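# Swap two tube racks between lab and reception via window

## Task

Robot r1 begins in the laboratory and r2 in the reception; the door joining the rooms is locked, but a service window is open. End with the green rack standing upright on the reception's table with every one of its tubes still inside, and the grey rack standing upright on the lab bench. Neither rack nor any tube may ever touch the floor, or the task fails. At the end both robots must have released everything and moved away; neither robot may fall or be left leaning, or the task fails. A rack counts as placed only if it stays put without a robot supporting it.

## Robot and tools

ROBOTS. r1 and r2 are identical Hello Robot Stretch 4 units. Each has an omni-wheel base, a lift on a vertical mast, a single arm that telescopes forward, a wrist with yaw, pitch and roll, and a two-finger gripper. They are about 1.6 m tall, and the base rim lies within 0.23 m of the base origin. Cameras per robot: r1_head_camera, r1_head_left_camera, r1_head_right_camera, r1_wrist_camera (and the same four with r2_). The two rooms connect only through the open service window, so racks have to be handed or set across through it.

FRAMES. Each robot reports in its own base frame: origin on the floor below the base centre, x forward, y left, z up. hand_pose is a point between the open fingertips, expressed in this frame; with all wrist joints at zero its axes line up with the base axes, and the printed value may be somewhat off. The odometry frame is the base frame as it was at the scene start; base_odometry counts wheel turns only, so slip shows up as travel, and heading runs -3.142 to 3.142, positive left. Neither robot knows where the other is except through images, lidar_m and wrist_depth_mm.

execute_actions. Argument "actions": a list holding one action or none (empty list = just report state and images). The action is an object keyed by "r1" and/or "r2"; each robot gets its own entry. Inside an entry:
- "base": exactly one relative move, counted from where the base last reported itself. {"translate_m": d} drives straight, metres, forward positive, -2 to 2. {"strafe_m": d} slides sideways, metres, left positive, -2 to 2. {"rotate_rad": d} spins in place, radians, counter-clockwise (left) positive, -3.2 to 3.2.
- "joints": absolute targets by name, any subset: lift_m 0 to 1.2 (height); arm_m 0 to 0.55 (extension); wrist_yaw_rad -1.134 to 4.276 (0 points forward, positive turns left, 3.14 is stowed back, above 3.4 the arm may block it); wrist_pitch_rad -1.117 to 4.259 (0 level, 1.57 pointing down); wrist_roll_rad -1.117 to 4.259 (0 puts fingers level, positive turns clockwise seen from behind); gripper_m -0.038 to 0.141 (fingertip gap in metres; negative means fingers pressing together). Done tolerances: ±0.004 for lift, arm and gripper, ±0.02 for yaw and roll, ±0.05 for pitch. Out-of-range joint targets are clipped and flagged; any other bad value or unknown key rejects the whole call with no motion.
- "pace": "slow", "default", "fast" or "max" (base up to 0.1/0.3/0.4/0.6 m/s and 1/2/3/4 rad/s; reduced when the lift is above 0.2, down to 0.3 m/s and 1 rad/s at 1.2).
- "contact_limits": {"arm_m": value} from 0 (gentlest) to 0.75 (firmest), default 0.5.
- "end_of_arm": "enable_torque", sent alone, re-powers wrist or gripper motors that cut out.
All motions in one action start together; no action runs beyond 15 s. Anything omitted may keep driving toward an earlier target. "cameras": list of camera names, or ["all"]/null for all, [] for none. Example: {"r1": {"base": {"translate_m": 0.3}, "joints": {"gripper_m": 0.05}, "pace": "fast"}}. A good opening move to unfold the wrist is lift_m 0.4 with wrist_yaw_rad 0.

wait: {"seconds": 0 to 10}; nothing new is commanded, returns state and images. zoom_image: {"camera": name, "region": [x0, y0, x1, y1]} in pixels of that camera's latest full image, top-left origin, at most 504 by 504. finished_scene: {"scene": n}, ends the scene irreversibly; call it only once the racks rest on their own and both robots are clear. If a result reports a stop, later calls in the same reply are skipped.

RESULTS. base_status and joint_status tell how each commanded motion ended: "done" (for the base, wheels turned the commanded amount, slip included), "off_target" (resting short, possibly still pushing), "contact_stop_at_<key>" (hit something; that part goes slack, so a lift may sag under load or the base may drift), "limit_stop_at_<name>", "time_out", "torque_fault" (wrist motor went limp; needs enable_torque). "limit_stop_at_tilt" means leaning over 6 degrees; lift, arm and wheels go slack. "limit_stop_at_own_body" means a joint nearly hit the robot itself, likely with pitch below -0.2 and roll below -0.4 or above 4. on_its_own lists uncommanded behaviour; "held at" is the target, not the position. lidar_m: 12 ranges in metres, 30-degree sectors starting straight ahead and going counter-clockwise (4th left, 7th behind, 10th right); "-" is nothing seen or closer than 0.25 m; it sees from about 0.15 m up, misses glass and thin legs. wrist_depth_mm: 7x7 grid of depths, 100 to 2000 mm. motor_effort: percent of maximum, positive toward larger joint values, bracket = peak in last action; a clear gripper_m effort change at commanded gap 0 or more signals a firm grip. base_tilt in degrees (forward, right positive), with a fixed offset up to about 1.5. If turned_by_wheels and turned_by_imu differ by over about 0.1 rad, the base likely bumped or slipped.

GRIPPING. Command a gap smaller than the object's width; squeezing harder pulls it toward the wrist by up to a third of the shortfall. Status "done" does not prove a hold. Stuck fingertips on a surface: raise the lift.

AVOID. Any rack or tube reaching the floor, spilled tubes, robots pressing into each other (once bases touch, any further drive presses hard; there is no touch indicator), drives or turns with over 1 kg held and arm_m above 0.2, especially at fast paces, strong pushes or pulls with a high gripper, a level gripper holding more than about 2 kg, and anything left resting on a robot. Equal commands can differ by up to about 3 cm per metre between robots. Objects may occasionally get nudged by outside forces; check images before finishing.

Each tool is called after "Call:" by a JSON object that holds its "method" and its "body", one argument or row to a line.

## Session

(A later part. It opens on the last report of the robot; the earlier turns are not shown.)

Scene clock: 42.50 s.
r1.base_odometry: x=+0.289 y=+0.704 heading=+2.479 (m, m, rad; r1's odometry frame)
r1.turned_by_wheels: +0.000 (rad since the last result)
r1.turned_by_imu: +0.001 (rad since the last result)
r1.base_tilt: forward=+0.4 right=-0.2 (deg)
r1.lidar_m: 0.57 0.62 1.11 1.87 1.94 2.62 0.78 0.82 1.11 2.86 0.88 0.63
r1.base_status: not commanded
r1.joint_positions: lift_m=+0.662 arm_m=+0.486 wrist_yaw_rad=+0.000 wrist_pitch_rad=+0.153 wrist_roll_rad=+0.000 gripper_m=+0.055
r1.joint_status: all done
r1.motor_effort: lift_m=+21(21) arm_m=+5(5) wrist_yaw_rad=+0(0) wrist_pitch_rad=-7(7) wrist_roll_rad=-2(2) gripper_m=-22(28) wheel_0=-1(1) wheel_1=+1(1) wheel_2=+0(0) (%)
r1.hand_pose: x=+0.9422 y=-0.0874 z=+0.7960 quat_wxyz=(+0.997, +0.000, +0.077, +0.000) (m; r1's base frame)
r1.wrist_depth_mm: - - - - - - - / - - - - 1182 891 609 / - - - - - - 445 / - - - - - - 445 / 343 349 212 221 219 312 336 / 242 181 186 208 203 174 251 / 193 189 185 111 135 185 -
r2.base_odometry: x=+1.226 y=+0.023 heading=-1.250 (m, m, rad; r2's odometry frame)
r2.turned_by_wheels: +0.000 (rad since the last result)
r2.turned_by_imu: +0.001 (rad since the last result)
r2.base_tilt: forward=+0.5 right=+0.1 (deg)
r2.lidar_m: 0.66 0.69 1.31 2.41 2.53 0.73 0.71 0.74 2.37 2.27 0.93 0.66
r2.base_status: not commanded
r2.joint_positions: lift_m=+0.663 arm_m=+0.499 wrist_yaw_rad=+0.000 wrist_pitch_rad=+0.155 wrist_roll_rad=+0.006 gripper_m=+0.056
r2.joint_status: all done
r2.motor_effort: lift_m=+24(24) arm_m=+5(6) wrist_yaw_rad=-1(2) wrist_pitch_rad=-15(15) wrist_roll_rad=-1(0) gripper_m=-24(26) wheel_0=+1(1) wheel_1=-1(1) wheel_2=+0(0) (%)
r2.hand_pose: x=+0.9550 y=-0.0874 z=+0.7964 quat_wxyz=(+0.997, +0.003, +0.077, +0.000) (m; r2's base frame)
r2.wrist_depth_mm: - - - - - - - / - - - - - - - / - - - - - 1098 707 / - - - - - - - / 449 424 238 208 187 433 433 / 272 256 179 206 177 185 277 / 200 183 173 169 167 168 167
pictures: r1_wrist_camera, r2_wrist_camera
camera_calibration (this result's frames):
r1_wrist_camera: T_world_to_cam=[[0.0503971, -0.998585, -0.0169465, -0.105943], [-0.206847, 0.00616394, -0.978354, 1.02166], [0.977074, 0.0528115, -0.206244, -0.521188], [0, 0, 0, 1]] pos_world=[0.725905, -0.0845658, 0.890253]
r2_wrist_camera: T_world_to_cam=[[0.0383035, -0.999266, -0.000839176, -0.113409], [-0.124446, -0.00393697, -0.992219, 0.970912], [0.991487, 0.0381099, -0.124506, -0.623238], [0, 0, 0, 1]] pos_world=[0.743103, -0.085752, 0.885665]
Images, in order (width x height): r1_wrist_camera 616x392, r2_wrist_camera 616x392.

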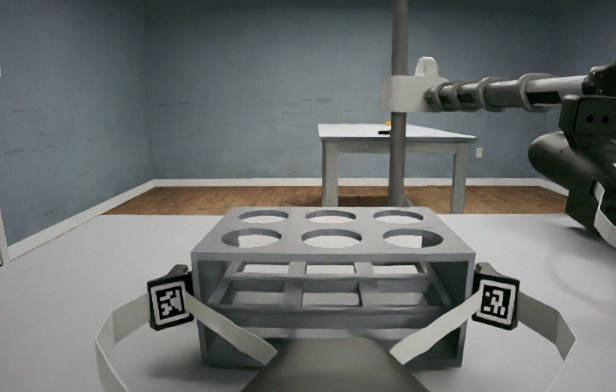

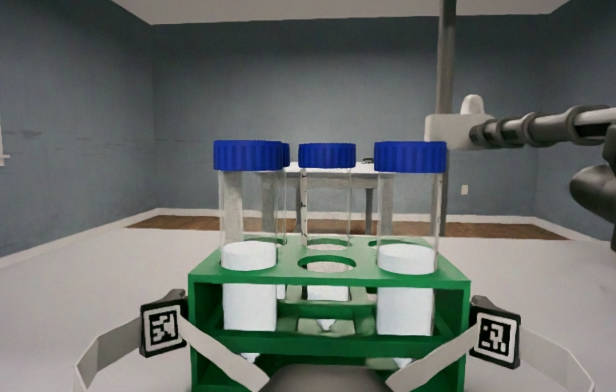

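Call:
{"method": "execute_actions", "body": {
  "actions": [
    {"r1":{"joints":{"arm_m":0.17,"lift_m":0.71},"pace":"fast"},"r2":{"joints":{"arm_m":0.19,"lift_m":0.71},"pace":"fast"}}
  ],
  "cameras": []
}}

Call:
{"method": "execute_actions", "body": {
  "actions": [
    {"r1":{"base":{"rotate_rad":-2.78}},"r2":{"base":{"rotate_rad":-2.9}}}
  ],
  "cameras": ["r1_head_camera","r2_head_camera","r2_wrist_camera"]
}}

Scene clock: 44.43 s.
r1.base_odometry: x=+0.289 y=+0.704 heading=+2.479 (m, m, rad; r1's odometry frame)
r1.turned_by_wheels: +0.000 (rad since the last result)
r1.turned_by_imu: +0.001 (rad since the last result)
r1.base_tilt: forward=+0.4 right=-0.3 (deg)
r1.lidar_m: 0.57 0.62 1.10 1.87 1.95 2.64 0.80 0.81 1.13 2.85 0.86 0.62
r1.base_status: not commanded
r1.joint_positions: lift_m=+0.710 arm_m=+0.171 wrist_yaw_rad=+0.000 wrist_pitch_rad=+0.154 wrist_roll_rad=+0.000 gripper_m=+0.055
r1.joint_status: all done
r1.motor_effort: lift_m=+22(24) arm_m=-4(4) wrist_yaw_rad=+1(1) wrist_pitch_rad=-9(9) wrist_roll_rad=-2(2) gripper_m=-21(21) wheel_0=-1(1) wheel_1=+1(1) wheel_2=+0(0) (%)
r1.hand_pose: x=+0.6267 y=-0.0875 z=+0.8438 quat_wxyz=(+0.997, +0.000, +0.077, +0.000) (m; r1's base frame)
r1.wrist_depth_mm: 389 - - - - - - / 399 - - - 1537 - - / 415 554 - - - 1042 - / 427 559 - - - 768 - / 445 480 213 222 219 436 469 / 338 181 186 208 204 174 351 / 270 264 188 111 135 257 -
r2.base_odometry: x=+1.226 y=+0.023 heading=-1.250 (m, m, rad; r2's odometry frame)
r2.turned_by_wheels: +0.000 (rad since the last result)
r2.turned_by_imu: +0.000 (rad since the last result)
r2.base_tilt: forward=+0.6 right=+0.1 (deg)
r2.lidar_m: 0.60 0.69 1.29 2.41 2.54 0.73 0.72 0.74 2.37 2.29 0.93 0.68
r2.base_status: not commanded
r2.joint_positions: lift_m=+0.710 arm_m=+0.191 wrist_yaw_rad=+0.000 wrist_pitch_rad=+0.155 wrist_roll_rad=+0.006 gripper_m=+0.056
r2.joint_status: all done
r2.motor_effort: lift_m=+26(27) arm_m=-5(5) wrist_yaw_rad=-1(2) wrist_pitch_rad=-17(16) wrist_roll_rad=-1(2) gripper_m=-25(24) wheel_0=+1(1) wheel_1=-1(1) wheel_2=+0(0) (%)
r2.hand_pose: x=+0.6468 y=-0.0875 z=+0.8431 quat_wxyz=(+0.997, +0.003, +0.078, +0.000) (m; r2's base frame)
r2.wrist_depth_mm: 477 597 - - - - - / 484 603 - - - - - / 492 609 - - - - - / 508 615 - - - 917 - / 521 544 238 208 187 603 603 / 382 357 179 205 177 185 389 / 282 268 172 169 167 169 258
pictures: none
No camera images: the call's "cameras" was empty. Leave "cameras" out to get every camera's image.

Scene clock: 47.17 s.
r1.base_odometry: x=+0.289 y=+0.704 heading=-0.300 (m, m, rad; r1's odometry frame)
r1.turned_by_wheels: -2.779 (rad since the last result)
r1.turned_by_imu: -2.848 (rad since the last result)
r1.base_tilt: forward=+0.3 right=-0.3 (deg)
r1.lidar_m: 0.60 0.96 2.84 1.51 0.67 0.58 0.59 0.99 1.77 1.88 2.25 3.47
r1.base_status: done
r1.joint_positions: lift_m=+0.710 arm_m=+0.171 wrist_yaw_rad=+0.000 wrist_pitch_rad=+0.154 wrist_roll_rad=+0.000 gripper_m=+0.055
r1.joint_status: not commanded
r1.motor_effort: lift_m=+22(23) arm_m=-4(4) wrist_yaw_rad=+0(2) wrist_pitch_rad=-9(9) wrist_roll_rad=-2(2) gripper_m=-24(20) wheel_0=+3(10) wheel_1=+4(11) wheel_2=+2(12) (%)
r1.hand_pose: x=+0.6267 y=-0.0875 z=+0.8438 quat_wxyz=(+0.997, +0.000, +0.077, +0.000) (m; r1's base frame)
r1.wrist_depth_mm: - - - - - - - / - - - - - - - / - - - - - - - / 820 820 809 798 798 - - / 647 574 212 222 219 - - / 1708 181 186 208 203 174 1921 / 1078 1464 188 111 135 1397 -
r2.base_odometry: x=+1.226 y=+0.023 heading=+2.134 (m, m, rad; r2's odometry frame)
r2.turned_by_wheels: -2.900 (rad since the last result)
r2.turned_by_imu: -2.881 (rad since the last result)
r2.base_tilt: forward=+0.6 right=+0.0 (deg)
r2.lidar_m: 0.59 2.65 2.29 1.68 0.75 0.64 0.65 1.05 1.87 2.41 0.81 0.70
r2.base_status: done
r2.joint_positions: lift_m=+0.710 arm_m=+0.191 wrist_yaw_rad=+0.000 wrist_pitch_rad=+0.155 wrist_roll_rad=+0.006 gripper_m=+0.056
r2.joint_status: not commanded
r2.motor_effort: lift_m=+26(26) arm_m=-5(5) wrist_yaw_rad=-1(6) wrist_pitch_rad=-16(17) wrist_roll_rad=+0(1) gripper_m=-22(24) wheel_0=+2(7) wheel_1=+4(9) wheel_2=+1(8) (%)
r2.hand_pose: x=+0.6468 y=-0.0875 z=+0.8431 quat_wxyz=(+0.997, +0.003, +0.078, +0.000) (m; r2's base frame)
r2.wrist_depth_mm: - - - - - - - / - - - - - - - / - - - - - - - / - - - - 1336 1336 1366 / - - 237 208 187 603 603 / - 1983 179 206 177 185 387 / 1576 1464 172 170 167 168 257
pictures: r1_head_camera, r2_head_camera, r2_wrist_camera
camera_calibration (this result's frames):
r2_wrist_camera: T_world_to_cam=[[0.0381079, -0.999273, -0.000854054, -0.101482], [-0.125036, -0.00392036, -0.992144, 0.979182], [0.99142, 0.0379154, -0.125094, -0.311304], [0, 0, 0, 1]] pos_world=[0.434933, -0.0857659, 0.932461]
Images, in order (width x height): r1_head_camera 420x560, r2_head_camera 420x560, r2_wrist_camera 616x392.

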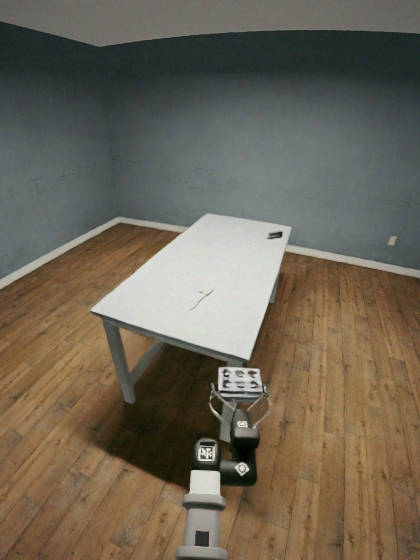

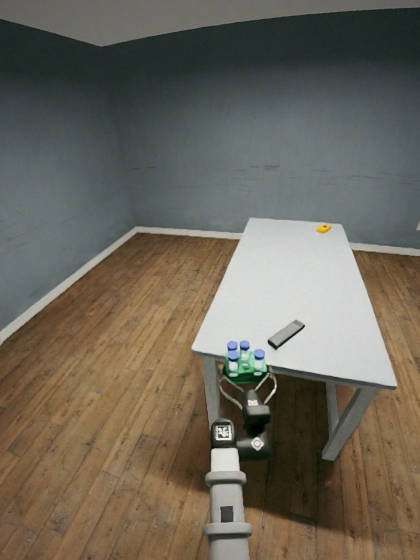

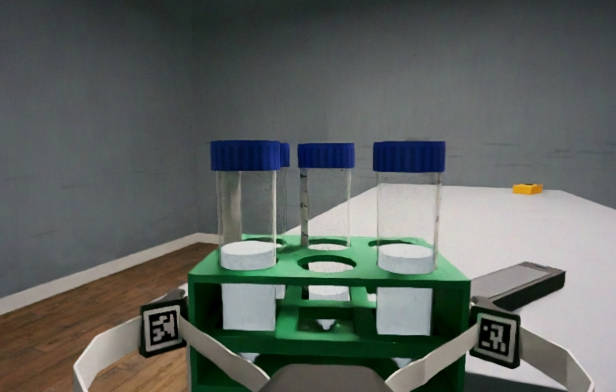

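Call:
{"method": "execute_actions", "body": {
  "actions": [
    {"r1":{"base":{"strafe_m":0.04},"joints":{"arm_m":0.50},"pace":"fast"},"r2":{"base":{"rotate_rad":-0.45},"joints":{"arm_m":0.46},"pace":"fast"}}
  ],
  "cameras": ["r1_head_camera","r1_wrist_camera","r2_head_camera","r2_wrist_camera"]
}}

Scene clock: 49.33 s.
r1.base_odometry: x=+0.300 y=+0.743 heading=-0.300 (m, m, rad; r1's odometry frame)
r1.turned_by_wheels: +0.000 (rad since the last result)
r1.turned_by_imu: +0.001 (rad since the last result)
r1.base_tilt: forward=+0.3 right=-0.2 (deg)
r1.lidar_m: 0.82 0.95 2.81 1.50 0.64 0.57 0.59 0.98 1.79 1.90 2.30 3.48
r1.base_status: done
r1.joint_positions: lift_m=+0.710 arm_m=+0.499 wrist_yaw_rad=+0.000 wrist_pitch_rad=+0.154 wrist_roll_rad=+0.000 gripper_m=+0.055
r1.joint_status: all done
r1.motor_effort: lift_m=+23(23) arm_m=+5(5) wrist_yaw_rad=+0(1) wrist_pitch_rad=-8(8) wrist_roll_rad=-2(2) gripper_m=-21(21) wheel_0=+3(12) wheel_1=-1(14) wheel_2=+0(1) (%)
r1.hand_pose: x=+0.9553 y=-0.0873 z=+0.8439 quat_wxyz=(+0.997, +0.000, +0.077, +0.000) (m; r1's base frame)
r1.wrist_depth_mm: - - - - - - - / - - - - - - - / - - - - - - - / - 809 820 798 788 1060 - / 477 477 213 222 219 436 - / 334 181 186 208 202 174 1983 / 267 260 188 111 135 254 -
r2.base_odometry: x=+1.226 y=+0.023 heading=+1.684 (m, m, rad; r2's odometry frame)
r2.turned_by_wheels: -0.450 (rad since the last result)
r2.turned_by_imu: -0.447 (rad since the last result)
r2.base_tilt: forward=+0.6 right=+0.0 (deg)
r2.lidar_m: 0.70 0.72 2.57 2.30 1.49 0.74 0.64 0.67 1.10 2.23 2.42 0.78
r2.base_status: done
r2.joint_positions: lift_m=+0.710 arm_m=+0.459 wrist_yaw_rad=+0.000 wrist_pitch_rad=+0.155 wrist_roll_rad=+0.006 gripper_m=+0.056
r2.joint_status: all done
r2.motor_effort: lift_m=+26(26) arm_m=+6(5) wrist_yaw_rad=-5(3) wrist_pitch_rad=-16(18) wrist_roll_rad=+0(2) gripper_m=-24(22) wheel_0=+0(9) wheel_1=+2(11) wheel_2=-1(8) (%)
r2.hand_pose: x=+0.9150 y=-0.0873 z=+0.8432 quat_wxyz=(+0.997, +0.003, +0.077, +0.000) (m; r2's base frame)
r2.wrist_depth_mm: - - - - - - - / - - - - - - - / - - - - - - - / - 1281 1042 1308 - - - / 585 585 204 208 187 - - / 379 357 180 206 177 185 - / 241 244 173 169 167 168 267
pictures: r1_head_camera, r1_wrist_camera, r2_head_camera, r2_wrist_camera
camera_calibration (this result's frames):
r1_wrist_camera: T_world_to_cam=[[0.0505694, -0.998577, -0.0169408, -0.105909], [-0.207062, 0.00611103, -0.978309, 1.07131], [0.97702, 0.0529803, -0.206459, -0.523823], [0, 0, 0, 1]] pos_world=[0.738969, -0.0845528, 0.938125]
r2_wrist_camera: T_world_to_cam=[[0.0385622, -0.999256, -0.000842566, -0.111998], [-0.124771, -0.00397842, -0.992178, 1.01258], [0.991436, 0.0383657, -0.124831, -0.577434], [0, 0, 0, 1]] pos_world=[0.703147, -0.0857326, 0.93248]
Images, in order (width x height): r1_head_camera 420x560, r1_wrist_camera 616x392, r2_head_camera 420x560, r2_wrist_camera 616x392.

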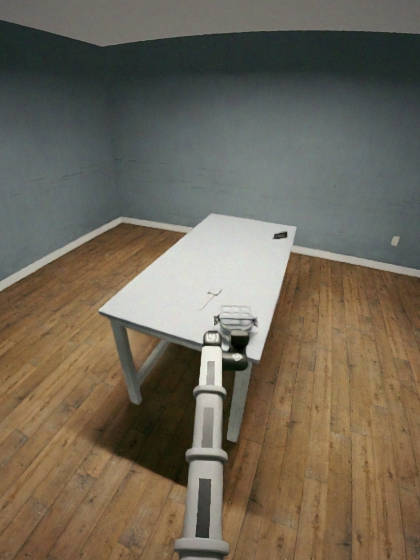

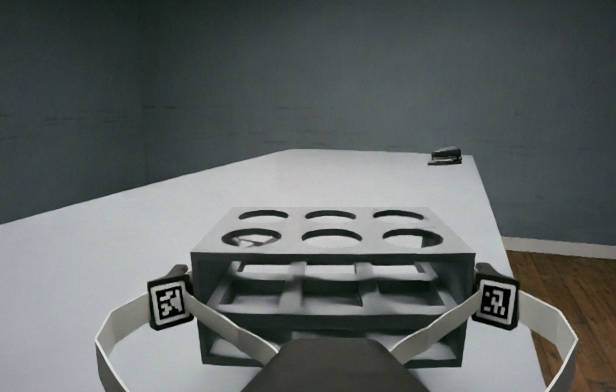

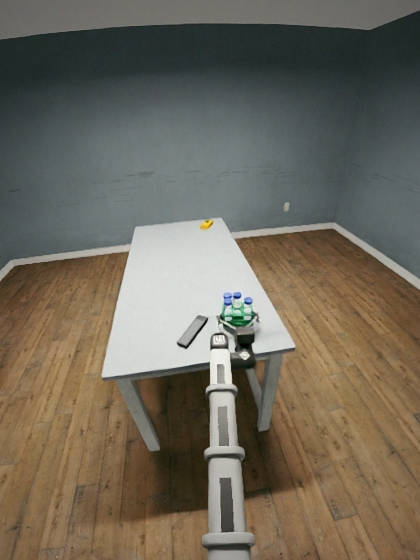

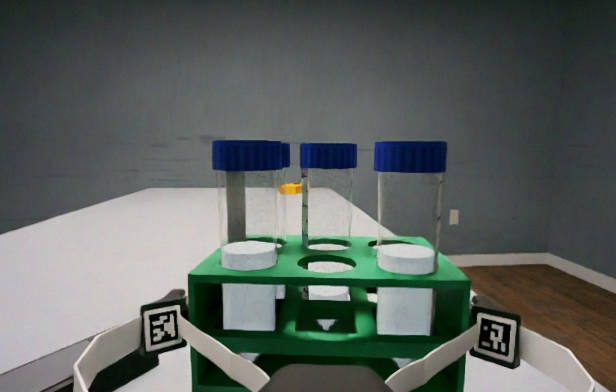

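Call:
{"method": "execute_actions", "body": {
  "actions": [
    {"r1":{"joints":{"lift_m":0.664}},"r2":{"joints":{"lift_m":0.664}}}
  ],
  "cameras": []
}}

Call:
{"method": "execute_actions", "body": {
  "actions": [
    {"r1":{"joints":{"gripper_m":0.141}},"r2":{"joints":{"gripper_m":0.141}}}
  ],
  "cameras": ["r1_wrist_camera","r2_wrist_camera"]
}}

Call:
{"method": "execute_actions", "body": {
  "actions": [
    {"r1":{"joints":{"arm_m":0.05},"pace":"max"},"r2":{"joints":{"arm_m":0.0},"pace":"max"}}
  ],
  "cameras": ["r1_head_camera","r1_wrist_camera","r2_head_camera","r2_wrist_camera"]
}}

Scene clock: 50.60 s.
r1.base_odometry: x=+0.300 y=+0.743 heading=-0.300 (m, m, rad; r1's odometry frame)
r1.turned_by_wheels: +0.000 (rad since the last result)
r1.turned_by_imu: +0.000 (rad since the last result)
r1.base_tilt: forward=+0.4 right=-0.3 (deg)
r1.lidar_m: 0.83 0.96 2.83 1.50 0.65 0.58 0.58 0.98 1.80 1.91 2.29 3.49
r1.base_status: not commanded
r1.joint_positions: lift_m=+0.664 arm_m=+0.499 wrist_yaw_rad=+0.000 wrist_pitch_rad=+0.154 wrist_roll_rad=+0.000 gripper_m=+0.055
r1.joint_status: all done
r1.motor_effort: lift_m=+18(26) arm_m=+4(4) wrist_yaw_rad=+0(1) wrist_pitch_rad=-7(8) wrist_roll_rad=-1(2) gripper_m=-21(20) wheel_0=+3(3) wheel_1=-1(1) wheel_2=+0(0) (%)
r1.hand_pose: x=+0.9553 y=-0.0873 z=+0.7982 quat_wxyz=(+0.997, +0.000, +0.077, +0.000) (m; r1's base frame)
r1.wrist_depth_mm: - - - - - - - / - - - - - - - / - - - 1661 - - - / 597 597 585 585 574 661 - / 347 351 213 223 219 317 - / 245 181 186 208 204 174 1708 / 196 191 185 111 135 187 -
r2.base_odometry: x=+1.226 y=+0.023 heading=+1.684 (m, m, rad; r2's odometry frame)
r2.turned_by_wheels: +0.000 (rad since the last result)
r2.turned_by_imu: +0.000 (rad since the last result)
r2.base_tilt: forward=+0.5 right=+0.1 (deg)
r2.lidar_m: 0.70 0.72 2.57 2.30 1.47 0.72 0.65 0.67 1.10 2.22 2.42 0.78
r2.base_status: not commanded
r2.joint_positions: lift_m=+0.664 arm_m=+0.459 wrist_yaw_rad=+0.000 wrist_pitch_rad=+0.155 wrist_roll_rad=+0.006 gripper_m=+0.056
r2.joint_status: all done
r2.motor_effort: lift_m=+16(24) arm_m=+5(5) wrist_yaw_rad=-3(4) wrist_pitch_rad=-15(16) wrist_roll_rad=+0(1) gripper_m=-24(24) wheel_0=+0(0) wheel_1=+2(2) wheel_2=-1(1) (%)
r2.hand_pose: x=+0.9150 y=-0.0873 z=+0.7979 quat_wxyz=(+0.997, +0.003, +0.078, +0.000) (m; r2's base frame)
r2.wrist_depth_mm: - - - - - - - / - - - - - - - / - - - - - - - / - 931 750 931 - - - / 421 427 204 208 187 - - / 225 242 179 206 177 185 300 / 199 184 173 169 167 168 167
pictures: none
No camera images: the call's "cameras" was empty. Leave "cameras" out to get every camera's image.

Scene clock: 52.47 s.
r1.base_odometry: x=+0.300 y=+0.743 heading=-0.300 (m, m, rad; r1's odometry frame)
r1.turned_by_wheels: +0.000 (rad since the last result)
r1.turned_by_imu: +0.001 (rad since the last result)
r1.base_tilt: forward=+0.3 right=-0.2 (deg)
r1.lidar_m: 0.83 0.97 2.81 1.47 0.66 0.57 0.56 0.96 1.73 1.92 2.27 3.46
r1.base_status: not commanded
r1.joint_positions: lift_m=+0.664 arm_m=+0.499 wrist_yaw_rad=+0.000 wrist_pitch_rad=+0.153 wrist_roll_rad=+0.000 gripper_m=+0.141
r1.joint_status: all done
r1.motor_effort: lift_m=+19(18) arm_m=+5(4) wrist_yaw_rad=-1(0) wrist_pitch_rad=-6(8) wrist_roll_rad=-2(2) gripper_m=+2(26) wheel_0=+2(3) wheel_1=-1(1) wheel_2=+0(1) (%)
r1.hand_pose: x=+0.9553 y=-0.0873 z=+0.7985 quat_wxyz=(+0.997, +0.000, +0.076, +0.000) (m; r1's base frame)
r1.wrist_depth_mm: - - - - - - - / - - - - - - - / - - - - - - - / 603 603 597 591 591 676 - / 351 353 229 232 226 343 - / 247 237 211 206 205 200 1618 / 197 192 204 111 193 191 -
r2.base_odometry: x=+1.226 y=+0.023 heading=+1.684 (m, m, rad; r2's odometry frame)
r2.turned_by_wheels: +0.000 (rad since the last result)
r2.turned_by_imu: +0.000 (rad since the last result)
r2.base_tilt: forward=+0.6 right=+0.0 (deg)
r2.lidar_m: 0.70 0.71 2.59 2.30 1.47 0.73 0.64 0.67 1.11 2.23 2.43 0.81
r2.base_status: not commanded
r2.joint_positions: lift_m=+0.664 arm_m=+0.459 wrist_yaw_rad=+0.000 wrist_pitch_rad=+0.153 wrist_roll_rad=+0.006 gripper_m=+0.141
r2.joint_status: all done
r2.motor_effort: lift_m=+16(16) arm_m=+5(5) wrist_yaw_rad=-3(2) wrist_pitch_rad=-9(15) wrist_roll_rad=-1(1) gripper_m=+0(21) wheel_0=+0(0) wheel_1=+2(2) wheel_2=-1(1) (%)
r2.hand_pose: x=+0.9151 y=-0.0874 z=+0.7987 quat_wxyz=(+0.997, +0.003, +0.076, +0.000) (m; r2's base frame)
r2.wrist_depth_mm: - - - - - - - / - - - - - - - / - - - - - - - / - 960 788 809 - - - / 433 439 397 225 202 - - / 229 247 196 230 200 198 1921 / 201 197 198 180 192 190 208
pictures: r1_wrist_camera, r2_wrist_camera
camera_calibration (this result's frames):
r1_wrist_camera: T_world_to_cam=[[0.0505861, -0.998577, -0.0168903, -0.106736], [-0.206076, 0.00611155, -0.978517, 1.02616], [0.977228, 0.0529801, -0.205474, -0.534221], [0, 0, 0, 1]] pos_world=[0.738922, -0.0845528, 0.892543]
r2_wrist_camera: T_world_to_cam=[[0.0384123, -0.999262, -0.000750058, -0.11202], [-0.122357, -0.00395853, -0.992478, 0.96646], [0.991743, 0.0382151, -0.122419, -0.585308], [0, 0, 0, 1]] pos_world=[0.703031, -0.0857437, 0.887454]
Images, in order (width x height): r1_wrist_camera 616x392, r2_wrist_camera 616x392.

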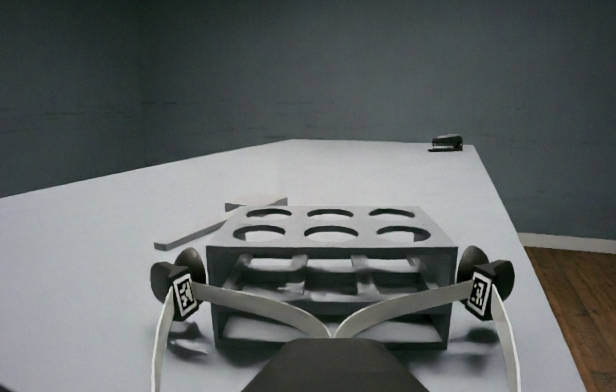

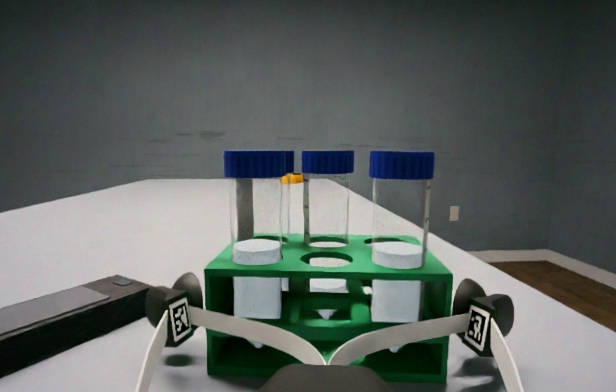

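Scene clock: 54.37 s.
r1.base_odometry: x=+0.300 y=+0.743 heading=-0.300 (m, m, rad; r1's odometry frame)
r1.turned_by_wheels: +0.000 (rad since the last result)
r1.turned_by_imu: +0.001 (rad since the last result)
r1.base_tilt: forward=+0.3 right=-0.3 (deg)
r1.lidar_m: 0.81 0.95 2.80 1.51 0.65 0.56 0.58 0.96 1.76 1.88 2.29 3.49
r1.base_status: not commanded
r1.joint_positions: lift_m=+0.664 arm_m=+0.051 wrist_yaw_rad=+0.000 wrist_pitch_rad=+0.152 wrist_roll_rad=+0.000 gripper_m=+0.141
r1.joint_status: all done
r1.motor_effort: lift_m=+18(18) arm_m=-4(5) wrist_yaw_rad=+1(1) wrist_pitch_rad=-6(6) wrist_roll_rad=-1(2) gripper_m=+1(2) wheel_0=+3(3) wheel_1=-1(1) wheel_2=+0(0) (%)
r1.hand_pose: x=+0.5068 y=-0.0875 z=+0.7986 quat_wxyz=(+0.997, +0.000, +0.076, +0.000) (m; r1's base frame)
r1.wrist_depth_mm: - - - - - - - / - - - - - - - / - - - 1808 1756 - - / - 723 668 603 691 - - / - - - 627 - - - / 1708 1618 1336 1756 597 1576 1708 / 1397 1138 1366 111 1397 1366 1397
r2.base_odometry: x=+1.226 y=+0.023 heading=+1.684 (m, m, rad; r2's odometry frame)
r2.turned_by_wheels: +0.000 (rad since the last result)
r2.turned_by_imu: +0.001 (rad since the last result)
r2.base_tilt: forward=+0.5 right=+0.1 (deg)
r2.lidar_m: 0.70 0.72 2.55 2.31 1.49 0.73 0.66 0.63 1.12 2.23 2.41 0.78
r2.base_status: not commanded
r2.joint_positions: lift_m=+0.664 arm_m=+0.001 wrist_yaw_rad=+0.000 wrist_pitch_rad=+0.152 wrist_roll_rad=+0.006 gripper_m=+0.141
r2.joint_status: all done
r2.motor_effort: lift_m=+16(16) arm_m=-5(5) wrist_yaw_rad=-3(2) wrist_pitch_rad=-8(10) wrist_roll_rad=-1(0) gripper_m=-2(2) wheel_0=+0(0) wheel_1=+2(2) wheel_2=-1(1) (%)
r2.hand_pose: x=+0.4574 y=-0.0875 z=+0.7988 quat_wxyz=(+0.997, +0.003, +0.076, +0.000) (m; r2's base frame)
r2.wrist_depth_mm: - - - - - - - / - - - - - - - / - - - - - - - / - 1008 1008 707 - - - / 508 517 530 544 554 - - / 554 1808 217 1983 569 202 - / 1430 1464 1537 768 585 1499 1576
pictures: r1_head_camera, r1_wrist_camera, r2_head_camera, r2_wrist_camera
camera_calibration (this result's frames):
r1_wrist_camera: T_world_to_cam=[[0.0500154, -0.998606, -0.0168619, -0.0839488], [-0.205811, 0.00621546, -0.978572, 0.933732], [0.977313, 0.052414, -0.205214, -0.0962282], [0, 0, 0, 1]] pos_world=[0.290417, -0.0845917, 0.892561]
r2_wrist_camera: T_world_to_cam=[[0.0379652, -0.999279, -0.00073561, -0.094373], [-0.121983, -0.00390381, -0.992525, 0.910429], [0.991806, 0.0377711, -0.122043, -0.131696], [0, 0, 0, 1]] pos_world=[0.245257, -0.0857764, 0.887481]
Images, in order (width x height): r1_head_camera 420x560, r1_wrist_camera 616x392, r2_head_camera 420x560, r2_wrist_camera 616x392.

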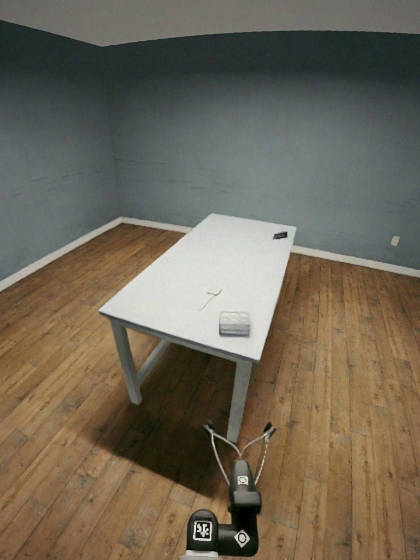

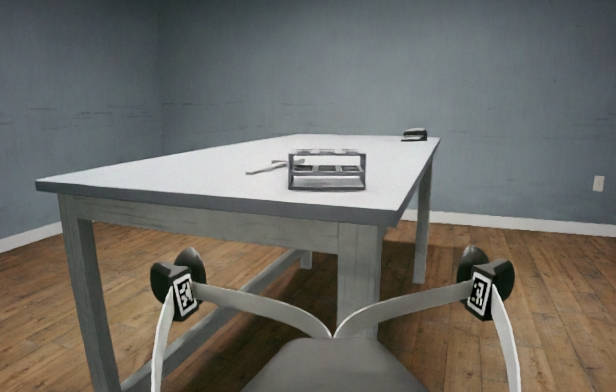

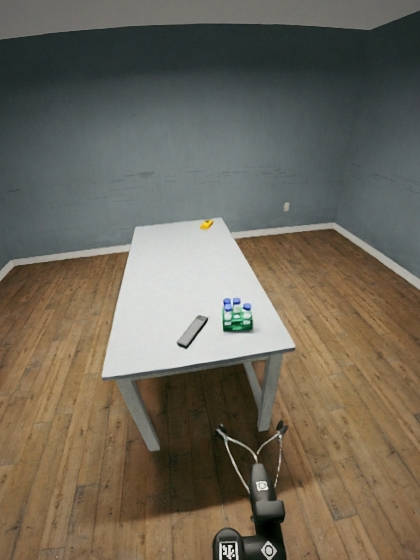

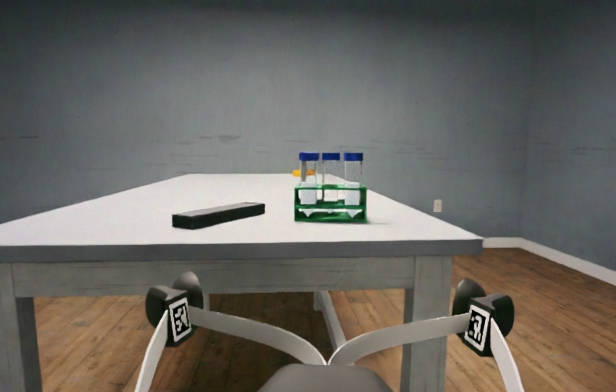

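Call:
{"method": "finished_scene", "body": {
  "scene": 1
}}

The scene is finished: the task was done.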